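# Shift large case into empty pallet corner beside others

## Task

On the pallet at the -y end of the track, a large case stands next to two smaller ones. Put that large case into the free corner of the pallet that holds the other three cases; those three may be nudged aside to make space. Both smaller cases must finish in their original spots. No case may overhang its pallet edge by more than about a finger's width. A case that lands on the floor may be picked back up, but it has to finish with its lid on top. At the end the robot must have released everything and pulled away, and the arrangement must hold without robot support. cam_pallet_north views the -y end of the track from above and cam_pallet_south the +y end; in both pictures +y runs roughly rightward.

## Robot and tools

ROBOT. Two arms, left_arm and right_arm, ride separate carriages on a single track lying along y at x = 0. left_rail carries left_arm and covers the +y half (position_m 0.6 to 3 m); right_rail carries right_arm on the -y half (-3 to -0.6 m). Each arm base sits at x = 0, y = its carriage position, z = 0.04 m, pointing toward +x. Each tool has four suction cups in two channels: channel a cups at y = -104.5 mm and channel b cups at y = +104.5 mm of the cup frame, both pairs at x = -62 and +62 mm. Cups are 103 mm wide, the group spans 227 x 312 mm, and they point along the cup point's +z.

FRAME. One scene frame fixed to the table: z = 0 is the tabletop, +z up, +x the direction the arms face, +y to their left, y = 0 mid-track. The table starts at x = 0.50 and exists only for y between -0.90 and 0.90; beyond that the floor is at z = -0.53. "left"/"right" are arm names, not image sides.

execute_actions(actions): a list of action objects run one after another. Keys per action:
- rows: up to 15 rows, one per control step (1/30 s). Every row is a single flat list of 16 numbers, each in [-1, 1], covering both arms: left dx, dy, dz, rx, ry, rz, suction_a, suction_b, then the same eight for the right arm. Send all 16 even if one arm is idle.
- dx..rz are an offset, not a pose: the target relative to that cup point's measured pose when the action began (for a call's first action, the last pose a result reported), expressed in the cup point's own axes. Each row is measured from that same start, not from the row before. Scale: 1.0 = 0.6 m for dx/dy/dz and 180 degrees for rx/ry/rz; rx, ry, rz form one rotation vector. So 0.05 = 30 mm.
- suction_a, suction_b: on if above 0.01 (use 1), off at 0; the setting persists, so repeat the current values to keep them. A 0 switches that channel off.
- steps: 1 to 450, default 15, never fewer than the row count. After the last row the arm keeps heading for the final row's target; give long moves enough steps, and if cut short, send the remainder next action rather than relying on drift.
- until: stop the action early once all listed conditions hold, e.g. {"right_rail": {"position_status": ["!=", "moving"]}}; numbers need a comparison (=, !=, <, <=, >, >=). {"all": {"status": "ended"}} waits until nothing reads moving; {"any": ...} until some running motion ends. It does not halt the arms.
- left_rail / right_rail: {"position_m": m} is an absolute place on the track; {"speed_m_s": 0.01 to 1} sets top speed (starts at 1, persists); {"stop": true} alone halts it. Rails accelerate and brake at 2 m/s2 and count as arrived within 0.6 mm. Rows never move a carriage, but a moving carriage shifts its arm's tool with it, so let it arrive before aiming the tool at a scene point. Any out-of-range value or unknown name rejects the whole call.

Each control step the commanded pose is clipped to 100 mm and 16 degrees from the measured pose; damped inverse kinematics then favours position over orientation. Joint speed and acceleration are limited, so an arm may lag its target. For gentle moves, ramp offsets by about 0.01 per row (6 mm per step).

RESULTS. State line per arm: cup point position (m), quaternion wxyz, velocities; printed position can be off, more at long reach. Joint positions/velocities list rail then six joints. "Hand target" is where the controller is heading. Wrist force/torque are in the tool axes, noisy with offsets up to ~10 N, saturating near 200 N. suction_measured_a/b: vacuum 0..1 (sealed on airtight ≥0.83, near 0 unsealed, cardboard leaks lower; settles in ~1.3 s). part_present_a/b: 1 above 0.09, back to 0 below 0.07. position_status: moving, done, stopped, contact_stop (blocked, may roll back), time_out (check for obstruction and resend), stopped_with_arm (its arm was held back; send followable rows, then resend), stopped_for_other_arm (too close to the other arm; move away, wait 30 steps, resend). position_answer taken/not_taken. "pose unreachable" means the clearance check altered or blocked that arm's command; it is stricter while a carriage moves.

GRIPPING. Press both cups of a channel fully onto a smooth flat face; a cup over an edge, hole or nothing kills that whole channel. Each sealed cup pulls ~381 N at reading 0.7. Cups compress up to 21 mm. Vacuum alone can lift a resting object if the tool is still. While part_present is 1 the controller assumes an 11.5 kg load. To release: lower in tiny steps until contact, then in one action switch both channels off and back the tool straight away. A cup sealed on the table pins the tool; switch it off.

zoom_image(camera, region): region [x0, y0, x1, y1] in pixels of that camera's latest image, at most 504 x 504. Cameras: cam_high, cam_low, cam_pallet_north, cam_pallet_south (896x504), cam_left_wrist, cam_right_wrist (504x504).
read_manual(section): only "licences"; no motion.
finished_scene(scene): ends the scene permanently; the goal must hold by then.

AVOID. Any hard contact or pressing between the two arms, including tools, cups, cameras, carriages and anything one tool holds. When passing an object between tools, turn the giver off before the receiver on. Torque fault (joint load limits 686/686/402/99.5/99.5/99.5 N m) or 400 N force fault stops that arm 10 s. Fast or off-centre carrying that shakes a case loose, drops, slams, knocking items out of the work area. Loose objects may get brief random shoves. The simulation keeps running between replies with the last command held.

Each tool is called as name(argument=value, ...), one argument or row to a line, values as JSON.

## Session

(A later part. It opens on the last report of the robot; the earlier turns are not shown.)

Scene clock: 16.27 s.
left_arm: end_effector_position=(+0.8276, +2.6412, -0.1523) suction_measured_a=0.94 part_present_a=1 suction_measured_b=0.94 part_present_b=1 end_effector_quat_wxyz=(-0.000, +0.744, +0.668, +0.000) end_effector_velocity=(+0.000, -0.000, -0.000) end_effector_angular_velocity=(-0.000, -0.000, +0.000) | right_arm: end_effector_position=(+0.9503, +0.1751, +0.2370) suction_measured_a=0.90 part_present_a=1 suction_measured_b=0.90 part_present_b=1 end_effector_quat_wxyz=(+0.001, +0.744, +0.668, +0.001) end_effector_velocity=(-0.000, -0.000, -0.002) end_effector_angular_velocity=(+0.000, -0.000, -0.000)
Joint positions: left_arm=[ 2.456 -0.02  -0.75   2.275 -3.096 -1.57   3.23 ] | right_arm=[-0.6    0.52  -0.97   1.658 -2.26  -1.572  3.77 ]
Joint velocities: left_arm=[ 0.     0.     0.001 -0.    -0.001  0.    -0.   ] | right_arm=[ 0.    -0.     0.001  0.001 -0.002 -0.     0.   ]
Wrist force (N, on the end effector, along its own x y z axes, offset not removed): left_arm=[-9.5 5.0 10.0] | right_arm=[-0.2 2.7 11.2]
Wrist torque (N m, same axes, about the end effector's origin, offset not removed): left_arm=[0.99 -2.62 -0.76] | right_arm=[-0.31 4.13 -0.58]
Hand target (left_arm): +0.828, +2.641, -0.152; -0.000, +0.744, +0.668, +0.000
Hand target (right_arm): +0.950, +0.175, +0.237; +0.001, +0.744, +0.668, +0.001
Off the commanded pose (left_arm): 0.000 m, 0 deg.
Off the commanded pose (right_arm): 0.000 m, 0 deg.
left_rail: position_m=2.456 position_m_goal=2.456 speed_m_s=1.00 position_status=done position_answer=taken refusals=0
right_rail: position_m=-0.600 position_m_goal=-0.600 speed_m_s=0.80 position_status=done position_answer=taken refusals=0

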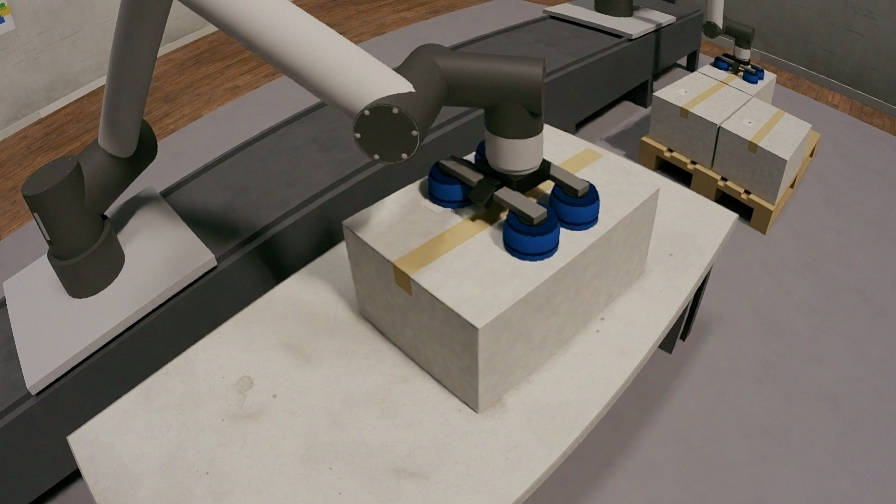

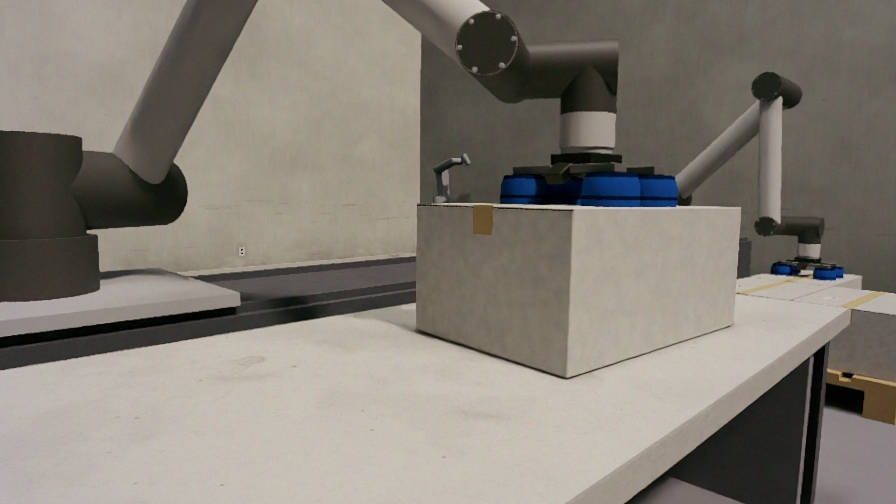

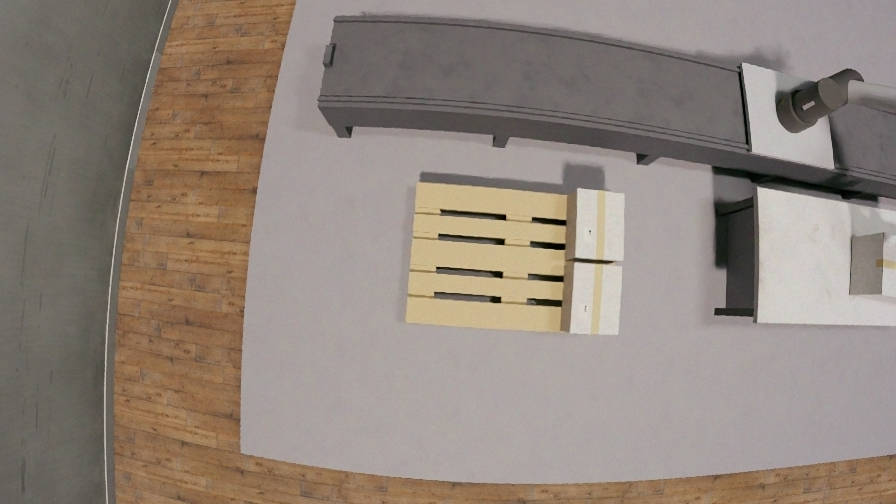

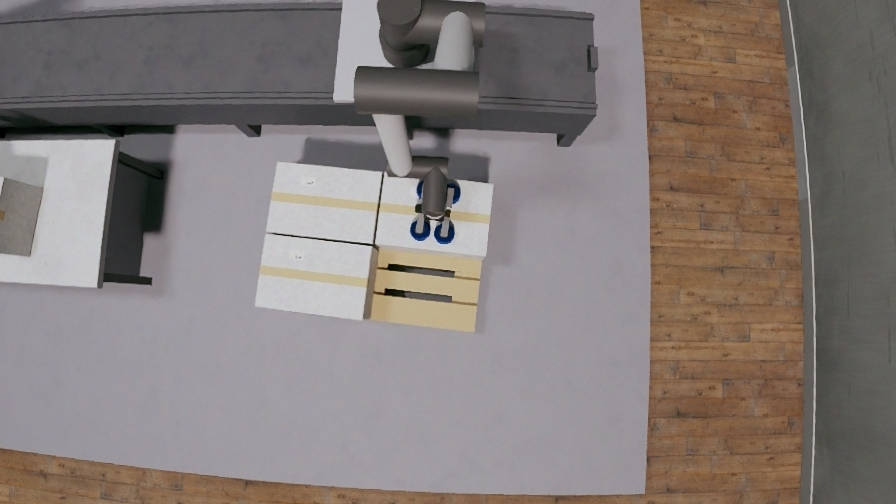

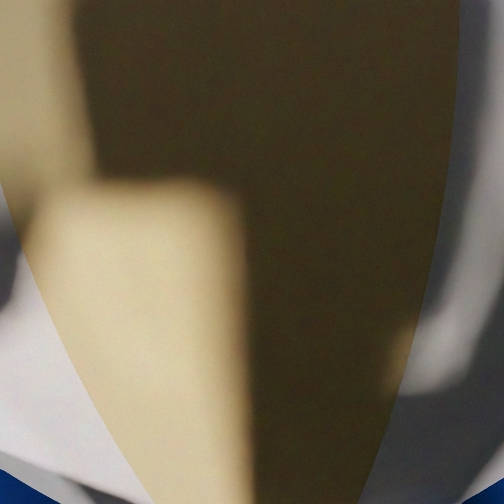

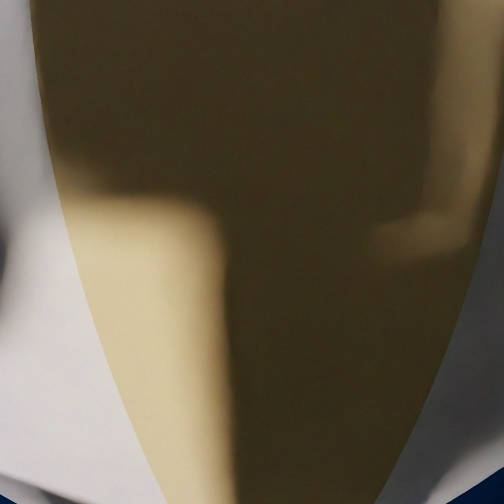

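execute_actions(
  actions=[
    {"rows":[[0,0,0.002,0,0,0,1,1,0,0,0.003,0,0,0,1,1],[0,0,0.003,0,0,0,1,1,0,0,0.006,0,0,0,1,1]],"steps":10},
    {"rows":[[0,0,-0.02,0,0,0,0,0,0,0,-0.02,0,0,0,0,0],[0,0,-0.03,0,0,0,0,0,0,0,-0.03,0,0,0,0,0],[0,0,-0.04,0,0,0,0,0,0,0,-0.04,0,0,0,0,0]],"steps":12},
    {"rows":[[0,0,-0.8,0,0,0,0,0,0,0,-0.3,0,0,0,0,0]],"steps":33},
    {"rows":[[-0.989,0.312,0,0,0,0,0,0,-0.9,0,0,0,0,0,0,0]],"right_rail":{"position_m":-1.7,"speed_m_s":1},"steps":50},
    {"left_rail":{"position_m":0.6},"steps":120,"until":{"all":{"status":"ended"}}},
  ],
)

Scene clock: 22.43 s.
left_arm: end_effector_position=(+0.9486, +0.1754, +0.3471) suction_measured_a=0.00 part_present_a=0 suction_measured_b=0.00 part_present_b=0 end_effector_quat_wxyz=(+0.001, +0.744, +0.668, +0.002) end_effector_velocity=(-0.001, +0.000, +0.000) end_effector_angular_velocity=(+0.000, +0.000, -0.000) | right_arm: end_effector_position=(+0.8912, -1.4619, +0.4364) suction_measured_a=0.00 part_present_a=0 suction_measured_b=0.00 part_present_b=0 end_effector_quat_wxyz=(+0.001, +0.744, +0.668, +0.000) end_effector_velocity=(+0.000, -0.000, -0.000) end_effector_angular_velocity=(-0.000, +0.000, +0.000)
Joint positions: left_arm=[ 0.6   -0.616 -1.229  1.9   -2.245 -1.568  2.633] | right_arm=[-1.7    0.042 -1.415  2.002 -2.159 -1.572  3.292]
Joint velocities: left_arm=[ 0.    -0.    -0.001  0.001  0.     0.    -0.   ] | right_arm=[ 0. -0.  0. -0.  0. -0. -0.]
Wrist force (N, on the end effector, along its own x y z axes, offset not removed): left_arm=[-8.1 4.5 -3.5] | right_arm=[2.8 4.7 -5.7]
Wrist torque (N m, same axes, about the end effector's origin, offset not removed): left_arm=[0.27 1.12 -0.69] | right_arm=[0.63 0.07 -0.51]
Hand target (left_arm): +0.949, +0.175, +0.347; +0.001, +0.744, +0.668, +0.002
Hand target (right_arm): +0.891, -1.462, +0.436; +0.001, +0.744, +0.668, +0.000
Off the commanded pose (left_arm): 0.001 m, 0 deg.
Off the commanded pose (right_arm): 0.001 m, 0 deg.
left_rail: position_m=0.600 position_m_goal=0.600 speed_m_s=1.00 position_status=done position_answer=taken refusals=0
right_rail: position_m=-1.700 position_m_goal=-1.700 speed_m_s=1.00 position_status=done position_answer=taken refusals=0

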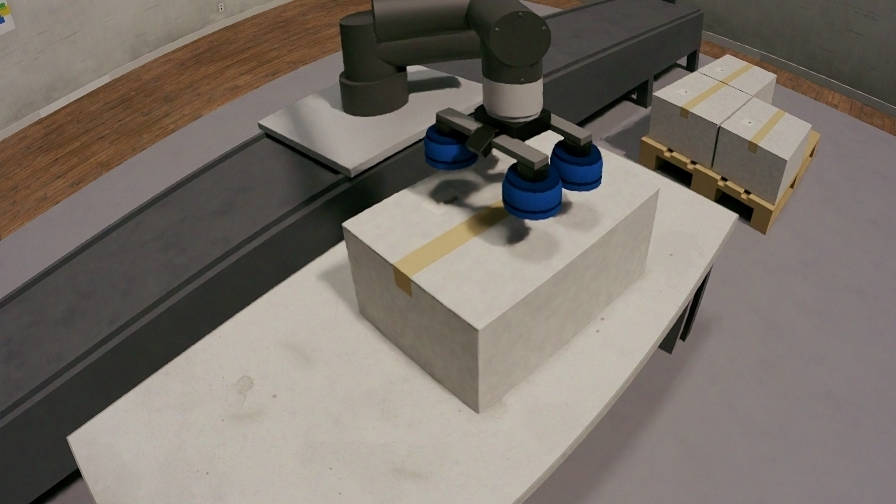

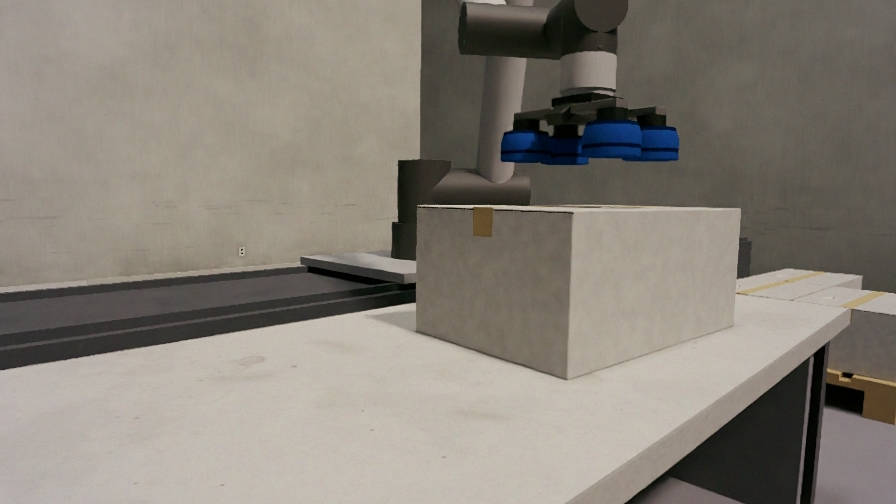

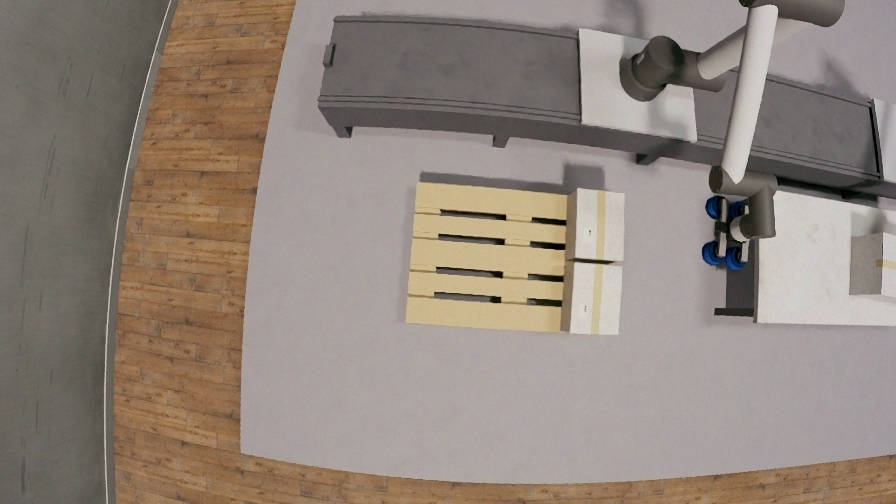

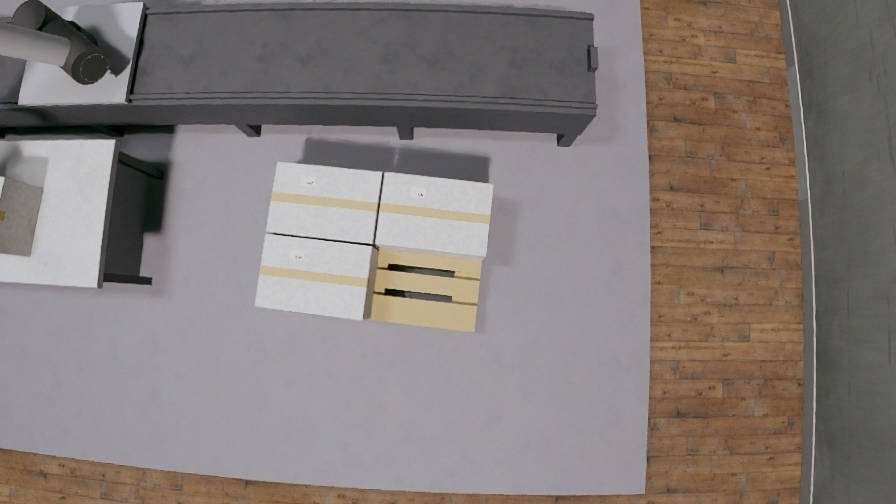

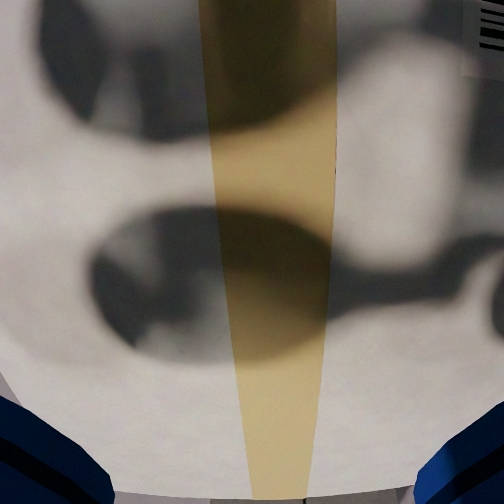

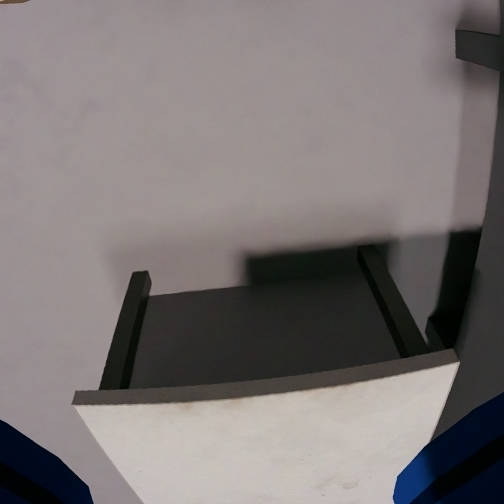

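execute_actions(
  actions=[
    {"rows":[[0,-0.01,0.125,0,0,0,1,1,0,0,0,0,0,0,0,0]],"steps":16},
    {"rows":[[0,0,0.01,0,0,0,1,1,0,0,0,0,0,0,0,0],[0,0,0.02,0,0,0,1,1,0,0,0,0,0,0,0,0],[0,0,0.03,0,0,0,1,1,0,0,0,0,0,0,0,0],[0,0,0.04,0,0,0,1,1,0,0,0,0,0,0,0,0],[0,0,0.048,0,0,0,1,1,0,0,0,0,0,0,0,0]],"steps":40},
    {"rows":[[0,0,-0.01,0,0,0,1,1,0,0,0,0,0,0,0,0],[0,0,-0.025,0,0,0,1,1,0,0,0,0,0,0,0,0],[0,0,-0.045,0,0,0,1,1,0,0,0,0,0,0,0,0],[0,0,-0.07,0,0,0,1,1,0,0,0,0,0,0,0,0],[0,0,-0.1,0,0,0,1,1,0,0,0,0,0,0,0,0]],"steps":16},
    {"rows":[[0.02,0.02,0,0,0,0,1,1,0,0,0,0,0,0,0,0],[0.05,0.04,0,0,0,0,1,1,0,0,0,0,0,0,0,0],[0.09,0.075,0,0,0,0,1,1,0,0,0,0,0,0,0,0],[0.13,0.11,0,0,0,0,1,1,0,0,0,0,0,0,0,0],[0.58,0.47,0,0,0,0,1,1,0,0,0,0,0,0,0,0]],"steps":40},
    {"left_rail":{"position_m":2.753,"speed_m_s":0.9},"steps":150,"until":{"all":{"status":"ended"}}},
    {"steps":10},
    {"rows":[[0,0,0.02,0,0,0,1,1,0,0,0,0,0,0,0,0],[0,0,0.05,0,0,0,1,1,0,0,0,0,0,0,0,0],[0,0,0.09,0,0,0,1,1,0,0,0,0,0,0,0,0],[0,0,0.13,0,0,0,1,1,0,0,0,0,0,0,0,0],[0,0,0.73,0,0,0,1,1,0,0,0,0,0,0,0,0]],"steps":50},
  ],
)

zoom_image(
  camera="cam_pallet_south",
  region=[240,150,520,350],
)

Scene clock: 31.53 s.
left_arm: end_effector_position=(+1.2624, +2.6440, -0.1340) suction_measured_a=0.94 part_present_a=1 suction_measured_b=0.94 part_present_b=1 end_effector_quat_wxyz=(+0.001, +0.744, +0.668, +0.001) end_effector_velocity=(-0.000, +0.000, -0.000) end_effector_angular_velocity=(+0.000, +0.000, +0.000) | right_arm: end_effector_position=(+0.8912, -1.4619, +0.4364) suction_measured_a=0.00 part_present_a=0 suction_measured_b=0.00 part_present_b=0 end_effector_quat_wxyz=(+0.001, +0.744, +0.668, +0.000) end_effector_velocity=(-0.000, +0.000, +0.000) end_effector_angular_velocity=(+0.000, -0.000, +0.000)
Joint positions: left_arm=[ 2.753 -0.246 -0.613  1.626 -2.587 -1.57   3.003] | right_arm=[-1.7    0.042 -1.415  2.002 -2.159 -1.572  3.292]
Joint velocities: left_arm=[ 0.  0.  0.  0. -0. -0.  0.] | right_arm=[ 0.  0. -0.  0. -0.  0. -0.]
Wrist force (N, on the end effector, along its own x y z axes, offset not removed): left_arm=[-6.1 3.1 17.4] | right_arm=[0.7 4.7 -5.0]
Wrist torque (N m, same axes, about the end effector's origin, offset not removed): left_arm=[0.53 4.59 -0.66] | right_arm=[0.65 0.31 -0.36]
Hand target (left_arm): +1.262, +2.644, -0.134; +0.001, +0.744, +0.668, +0.001
Hand target (right_arm): +0.891, -1.462, +0.436; +0.001, +0.744, +0.668, +0.000
Off the commanded pose (left_arm): 0.001 m, 0 deg.
Off the commanded pose (right_arm): 0.000 m, 0 deg.
left_rail: position_m=2.753 position_m_goal=2.753 speed_m_s=0.90 position_status=done position_answer=taken refusals=0
right_rail: position_m=-1.700 position_m_goal=-1.700 speed_m_s=1.00 position_status=done position_answer=taken refusals=0

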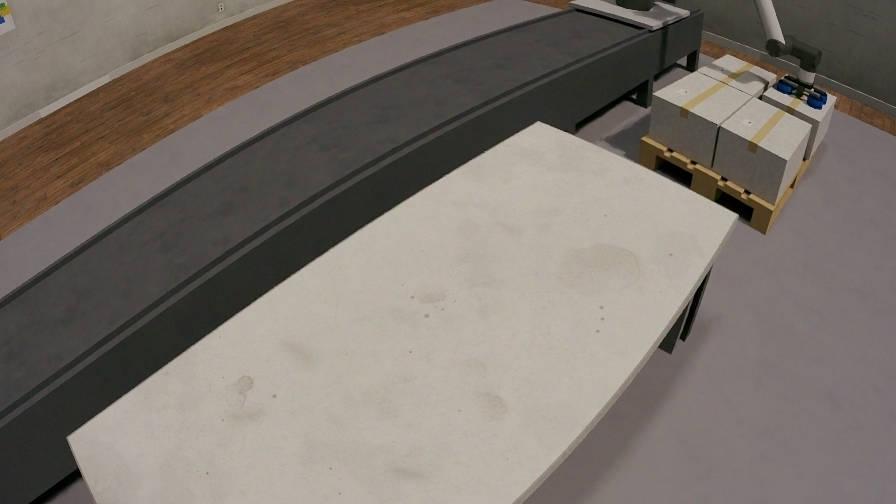

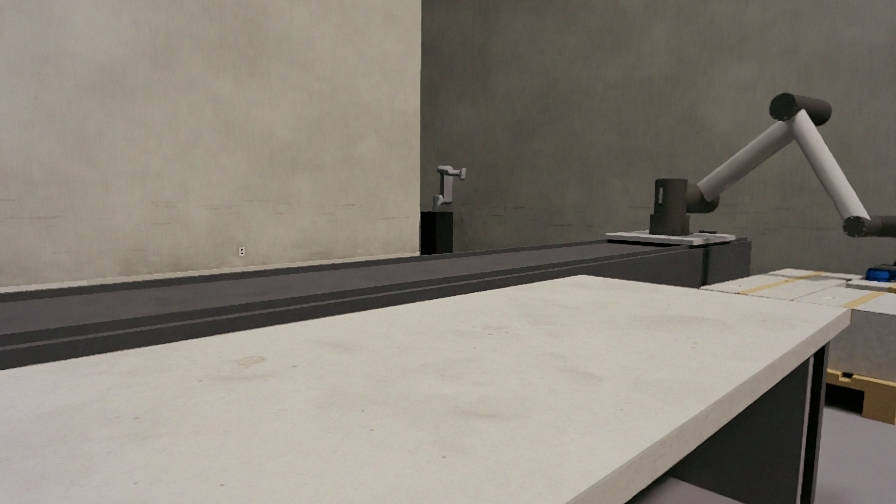

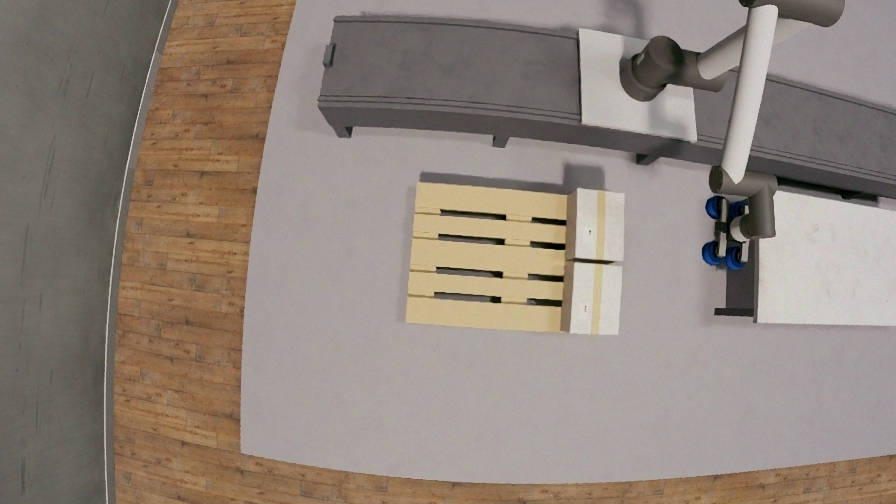

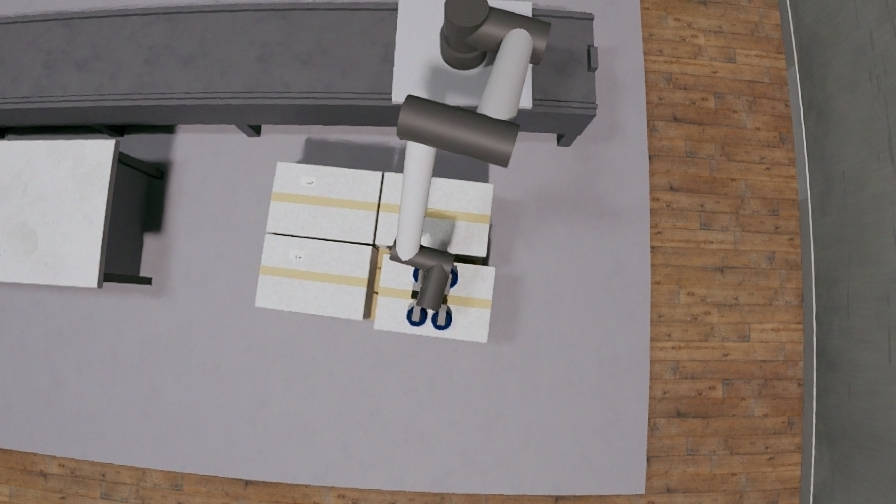

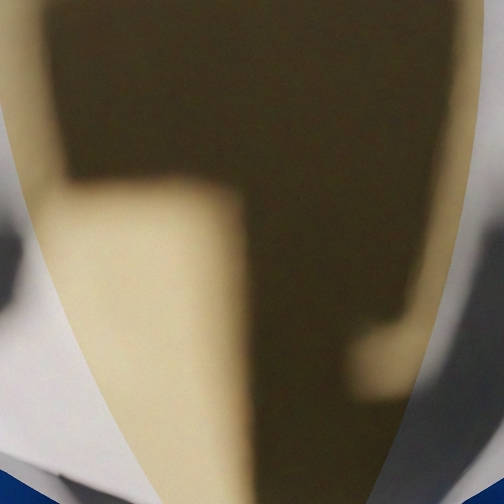

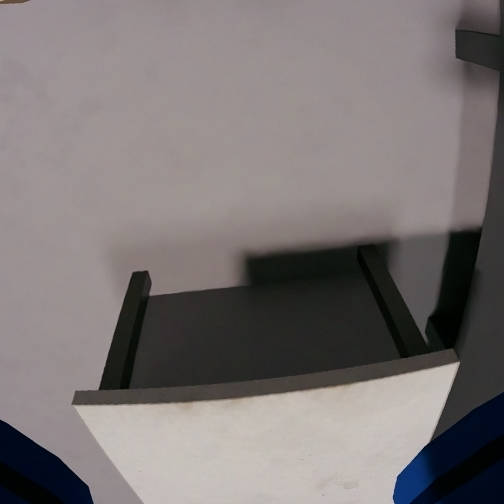

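Region (240, 150, 520, 350) of cam_pallet_south's 896x504 image, scaled by 1.800, with more detail than that image has; it fills the top 360 rows of this view, and the rest is white.

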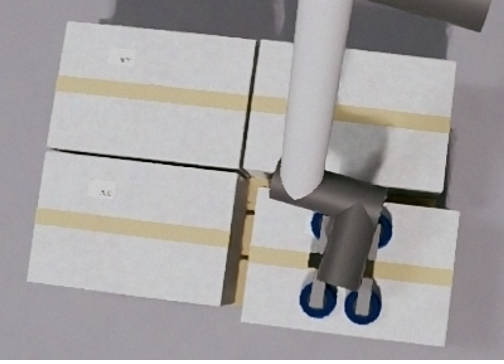

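execute_actions(
  actions=[
    {"rows":[[-0.01,-0.01,0,0,0,0,1,1,0,0,0,0,0,0,0,0],[-0.02,-0.02,0,0,0,0,1,1,0,0,0,0,0,0,0,0],[-0.035,-0.03,0,0,0,0,1,1,0,0,0,0,0,0,0,0],[-0.05,-0.045,0.01,0,0,0,1,1,0,0,0,0,0,0,0,0],[-0.065,-0.06,0.015,0,0,0,1,1,0,0,0,0,0,0,0,0],[-0.085,-0.07,0.018,0,0,0,1,1,0,0,0,0,0,0,0,0]],"steps":22},
  ],
)

zoom_image(
  camera="cam_pallet_south",
  region=[330,210,510,350],
)

Scene clock: 32.43 s.
left_arm: end_effector_position=(+1.2153, +2.5980, -0.1449) suction_measured_a=0.94 part_present_a=1 suction_measured_b=0.94 part_present_b=1 end_effector_quat_wxyz=(+0.001, +0.744, +0.668, +0.001) end_effector_velocity=(-0.001, -0.001, -0.000) end_effector_angular_velocity=(+0.000, +0.000, +0.000) | right_arm: end_effector_position=(+0.8912, -1.4619, +0.4364) suction_measured_a=0.00 part_present_a=0 suction_measured_b=0.00 part_present_b=0 end_effector_quat_wxyz=(+0.001, +0.744, +0.668, +0.000) end_effector_velocity=(+0.000, -0.000, -0.000) end_effector_angular_velocity=(-0.000, +0.000, -0.000)
Joint positions: left_arm=[ 2.753 -0.292 -0.627  1.696 -2.643 -1.569  2.957] | right_arm=[-1.7    0.042 -1.415  2.002 -2.159 -1.572  3.292]
Joint velocities: left_arm=[ 0.    -0.001 -0.     0.001 -0.001  0.    -0.001] | right_arm=[ 0. -0.  0. -0. -0. -0. -0.]
Wrist force (N, on the end effector, along its own x y z axes, offset not removed): left_arm=[-4.5 5.3 16.6] | right_arm=[1.1 3.0 -6.4]
Wrist torque (N m, same axes, about the end effector's origin, offset not removed): left_arm=[0.71 4.20 -0.64] | right_arm=[0.49 0.23 -0.37]
Hand target (left_arm): +1.215, +2.598, -0.145; +0.001, +0.744, +0.668, +0.001
Hand target (right_arm): +0.891, -1.462, +0.436; +0.001, +0.744, +0.668, +0.000
Off the commanded pose (left_arm): 0.000 m, 0 deg.
Off the commanded pose (right_arm): 0.000 m, 0 deg.
left_rail: position_m=2.753 position_m_goal=2.753 speed_m_s=0.90 position_status=done position_answer=taken refusals=0
right_rail: position_m=-1.700 position_m_goal=-1.700 speed_m_s=1.00 position_status=done position_answer=taken refusals=0

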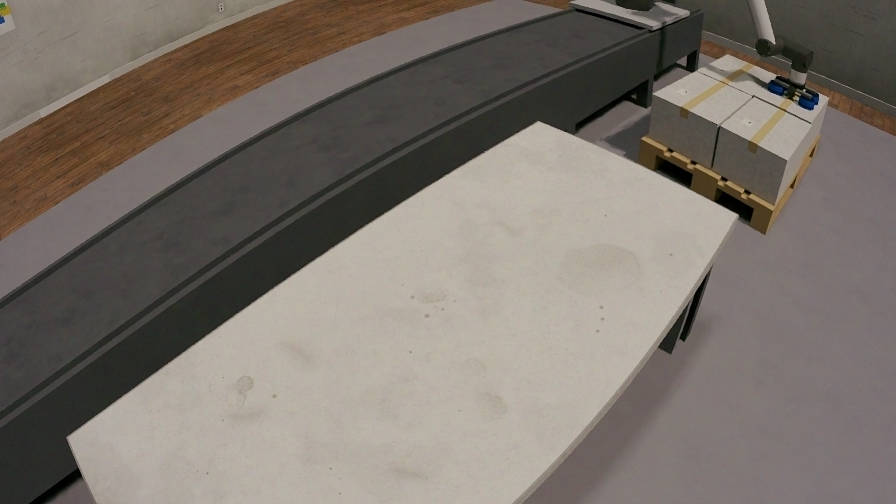

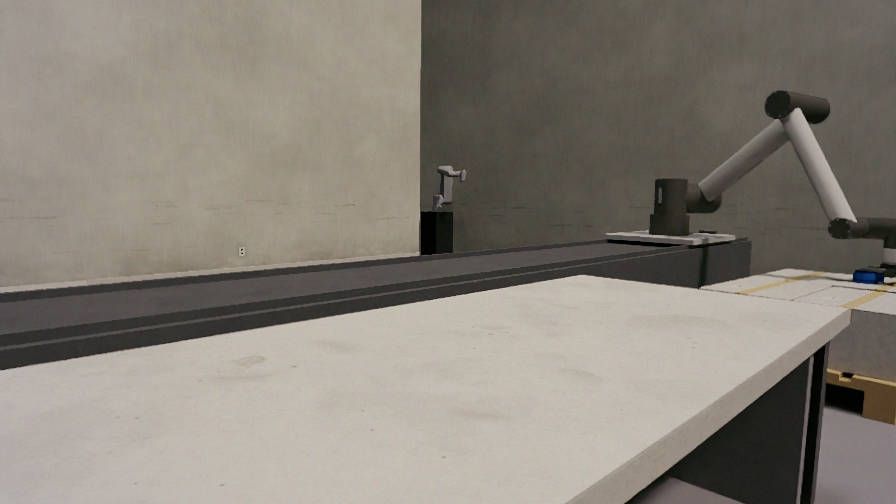

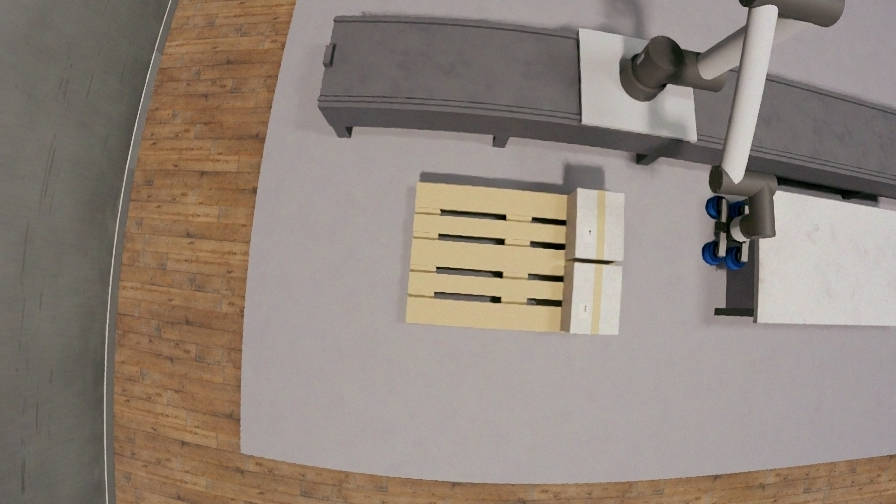

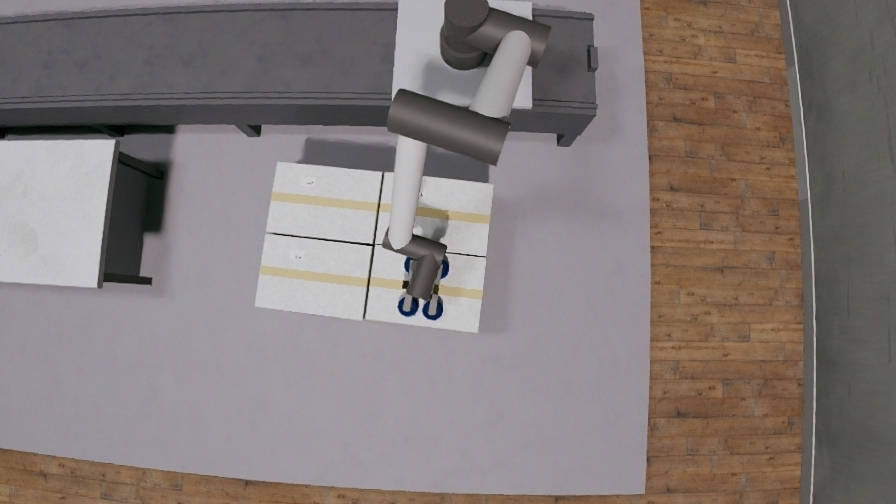

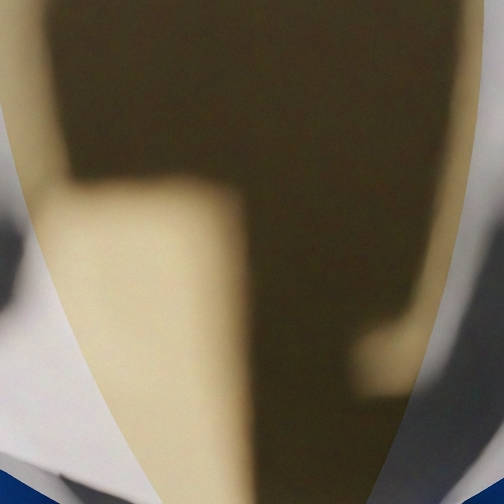

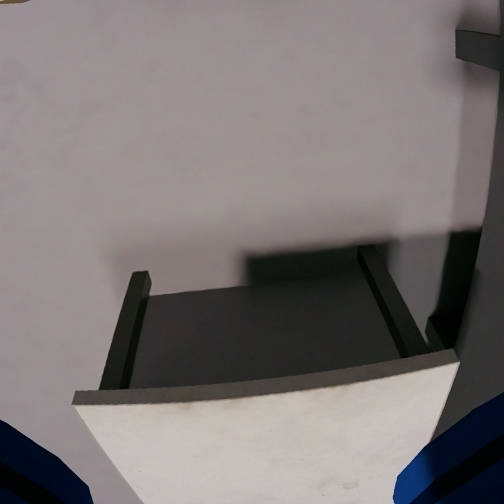

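Region (330, 210, 510, 350) of cam_pallet_south's 896x504 image, scaled by 2.800, with more detail than that image has.

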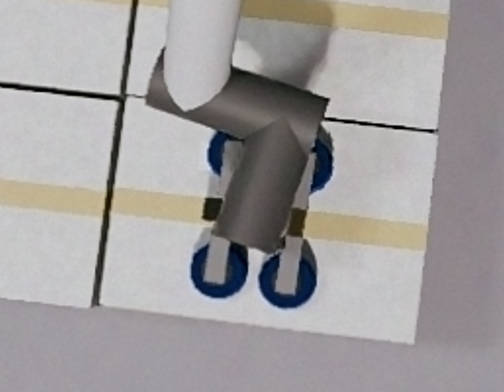

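Good position. Set down.

execute_actions(
  actions=[
    {"rows":[[0,0.002,0.003,0,0,0,1,1,0,0,0,0,0,0,0,0],[0,0.003,0.006,0,0,0,1,1,0,0,0,0,0,0,0,0],[0,0.003,0.009,0,0,0,1,1,0,0,0,0,0,0,0,0],[0,0.003,0.012,0,0,0,1,1,0,0,0,0,0,0,0,0],[0,0.003,0.015,0,0,0,1,1,0,0,0,0,0,0,0,0]],"steps":18},
    {"rows":[[0,0,-0.02,0,0,0,0,0,0,0,0,0,0,0,0,0],[0,0,-0.03,0,0,0,0,0,0,0,0,0,0,0,0,0],[0,0,-0.04,0,0,0,0,0,0,0,0,0,0,0,0,0]],"steps":12},
    {"rows":[[0,-0.3,-0.8,0,0,0,0,0,0,0,0,0,0,0,0,0]],"steps":40},
  ],
)

Scene clock: 35.53 s.
left_arm: end_effector_position=(+1.0363, +2.6175, +0.3484) suction_measured_a=0.00 part_present_a=0 suction_measured_b=0.00 part_present_b=0 end_effector_quat_wxyz=(+0.001, +0.744, +0.668, +0.001) end_effector_velocity=(-0.001, -0.000, +0.005) end_effector_angular_velocity=(-0.000, -0.000, +0.000) | right_arm: end_effector_position=(+0.8912, -1.4619, +0.4364) suction_measured_a=0.00 part_present_a=0 suction_measured_b=0.00 part_present_b=0 end_effector_quat_wxyz=(+0.001, +0.744, +0.668, +0.000) end_effector_velocity=(-0.000, -0.000, +0.000) end_effector_angular_velocity=(-0.000, -0.000, -0.000)
Joint positions: left_arm=[ 2.753 -0.324 -1.224  1.891 -2.241 -1.569  2.925] | right_arm=[-1.7    0.042 -1.415  2.002 -2.159 -1.572  3.292]
Joint velocities: left_arm=[ 0.    -0.001 -0.005 -0.001  0.006  0.    -0.001] | right_arm=[ 0. -0. -0.  0. -0. -0.  0.]
Wrist force (N, on the end effector, along its own x y z axes, offset not removed): left_arm=[-7.3 4.7 -3.6] | right_arm=[-1.2 5.3 -4.9]
Wrist torque (N m, same axes, about the end effector's origin, offset not removed): left_arm=[0.42 1.14 -0.62] | right_arm=[0.67 0.62 -0.57]
Hand target (left_arm): +1.036, +2.618, +0.349; +0.001, +0.744, +0.668, +0.001
Hand target (right_arm): +0.891, -1.462, +0.436; +0.001, +0.744, +0.668, +0.000
Off the commanded pose (left_arm): 0.001 m, 0 deg.
Off the commanded pose (right_arm): 0.000 m, 0 deg.
left_rail: position_m=2.753 position_m_goal=2.753 speed_m_s=0.90 position_status=done position_answer=taken refusals=0
right_rail: position_m=-1.700 position_m_goal=-1.700 speed_m_s=1.00 position_status=done position_answer=taken refusals=0

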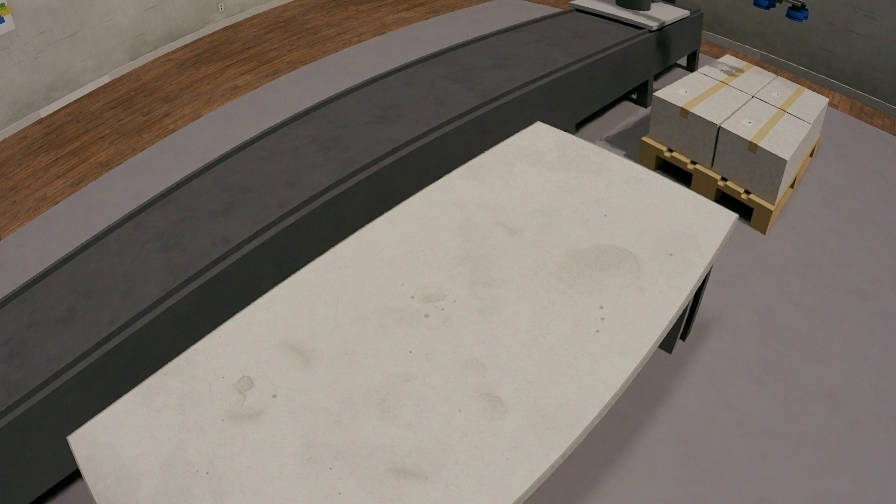

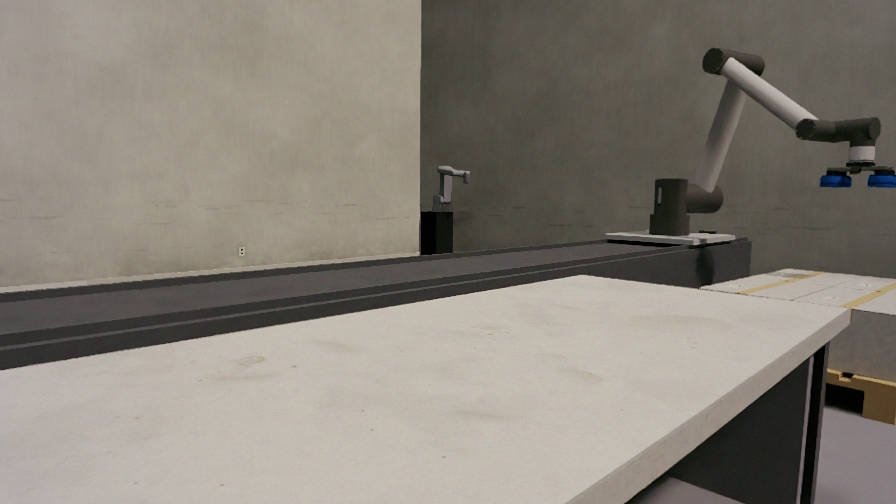

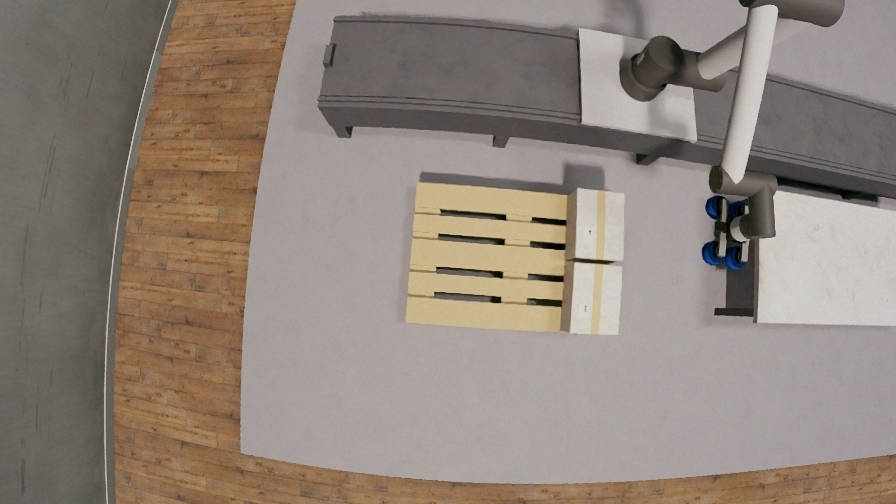

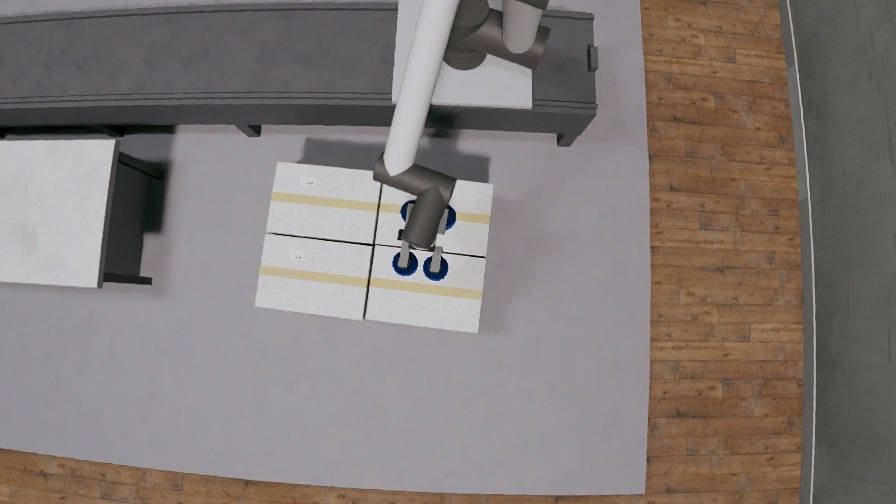

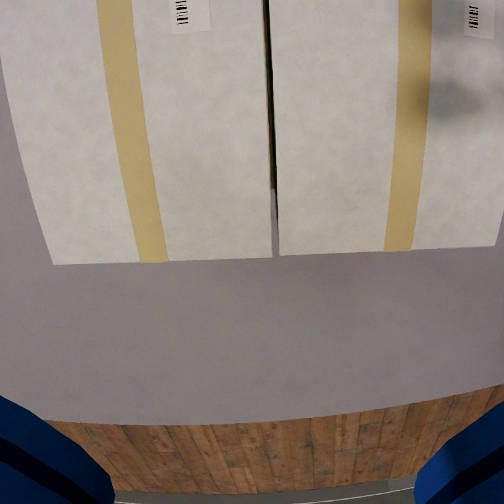

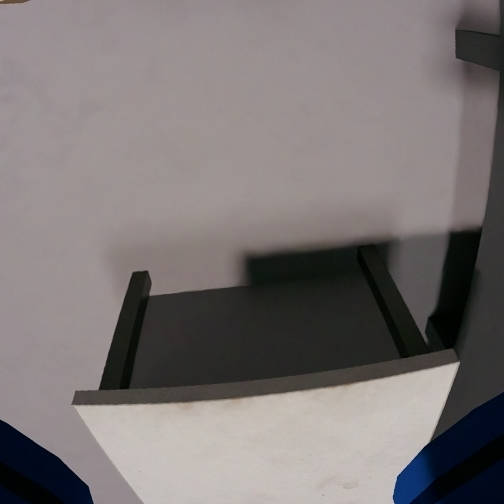

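finished_scene(
  scene=2,
)

The scene is finished: the task was done.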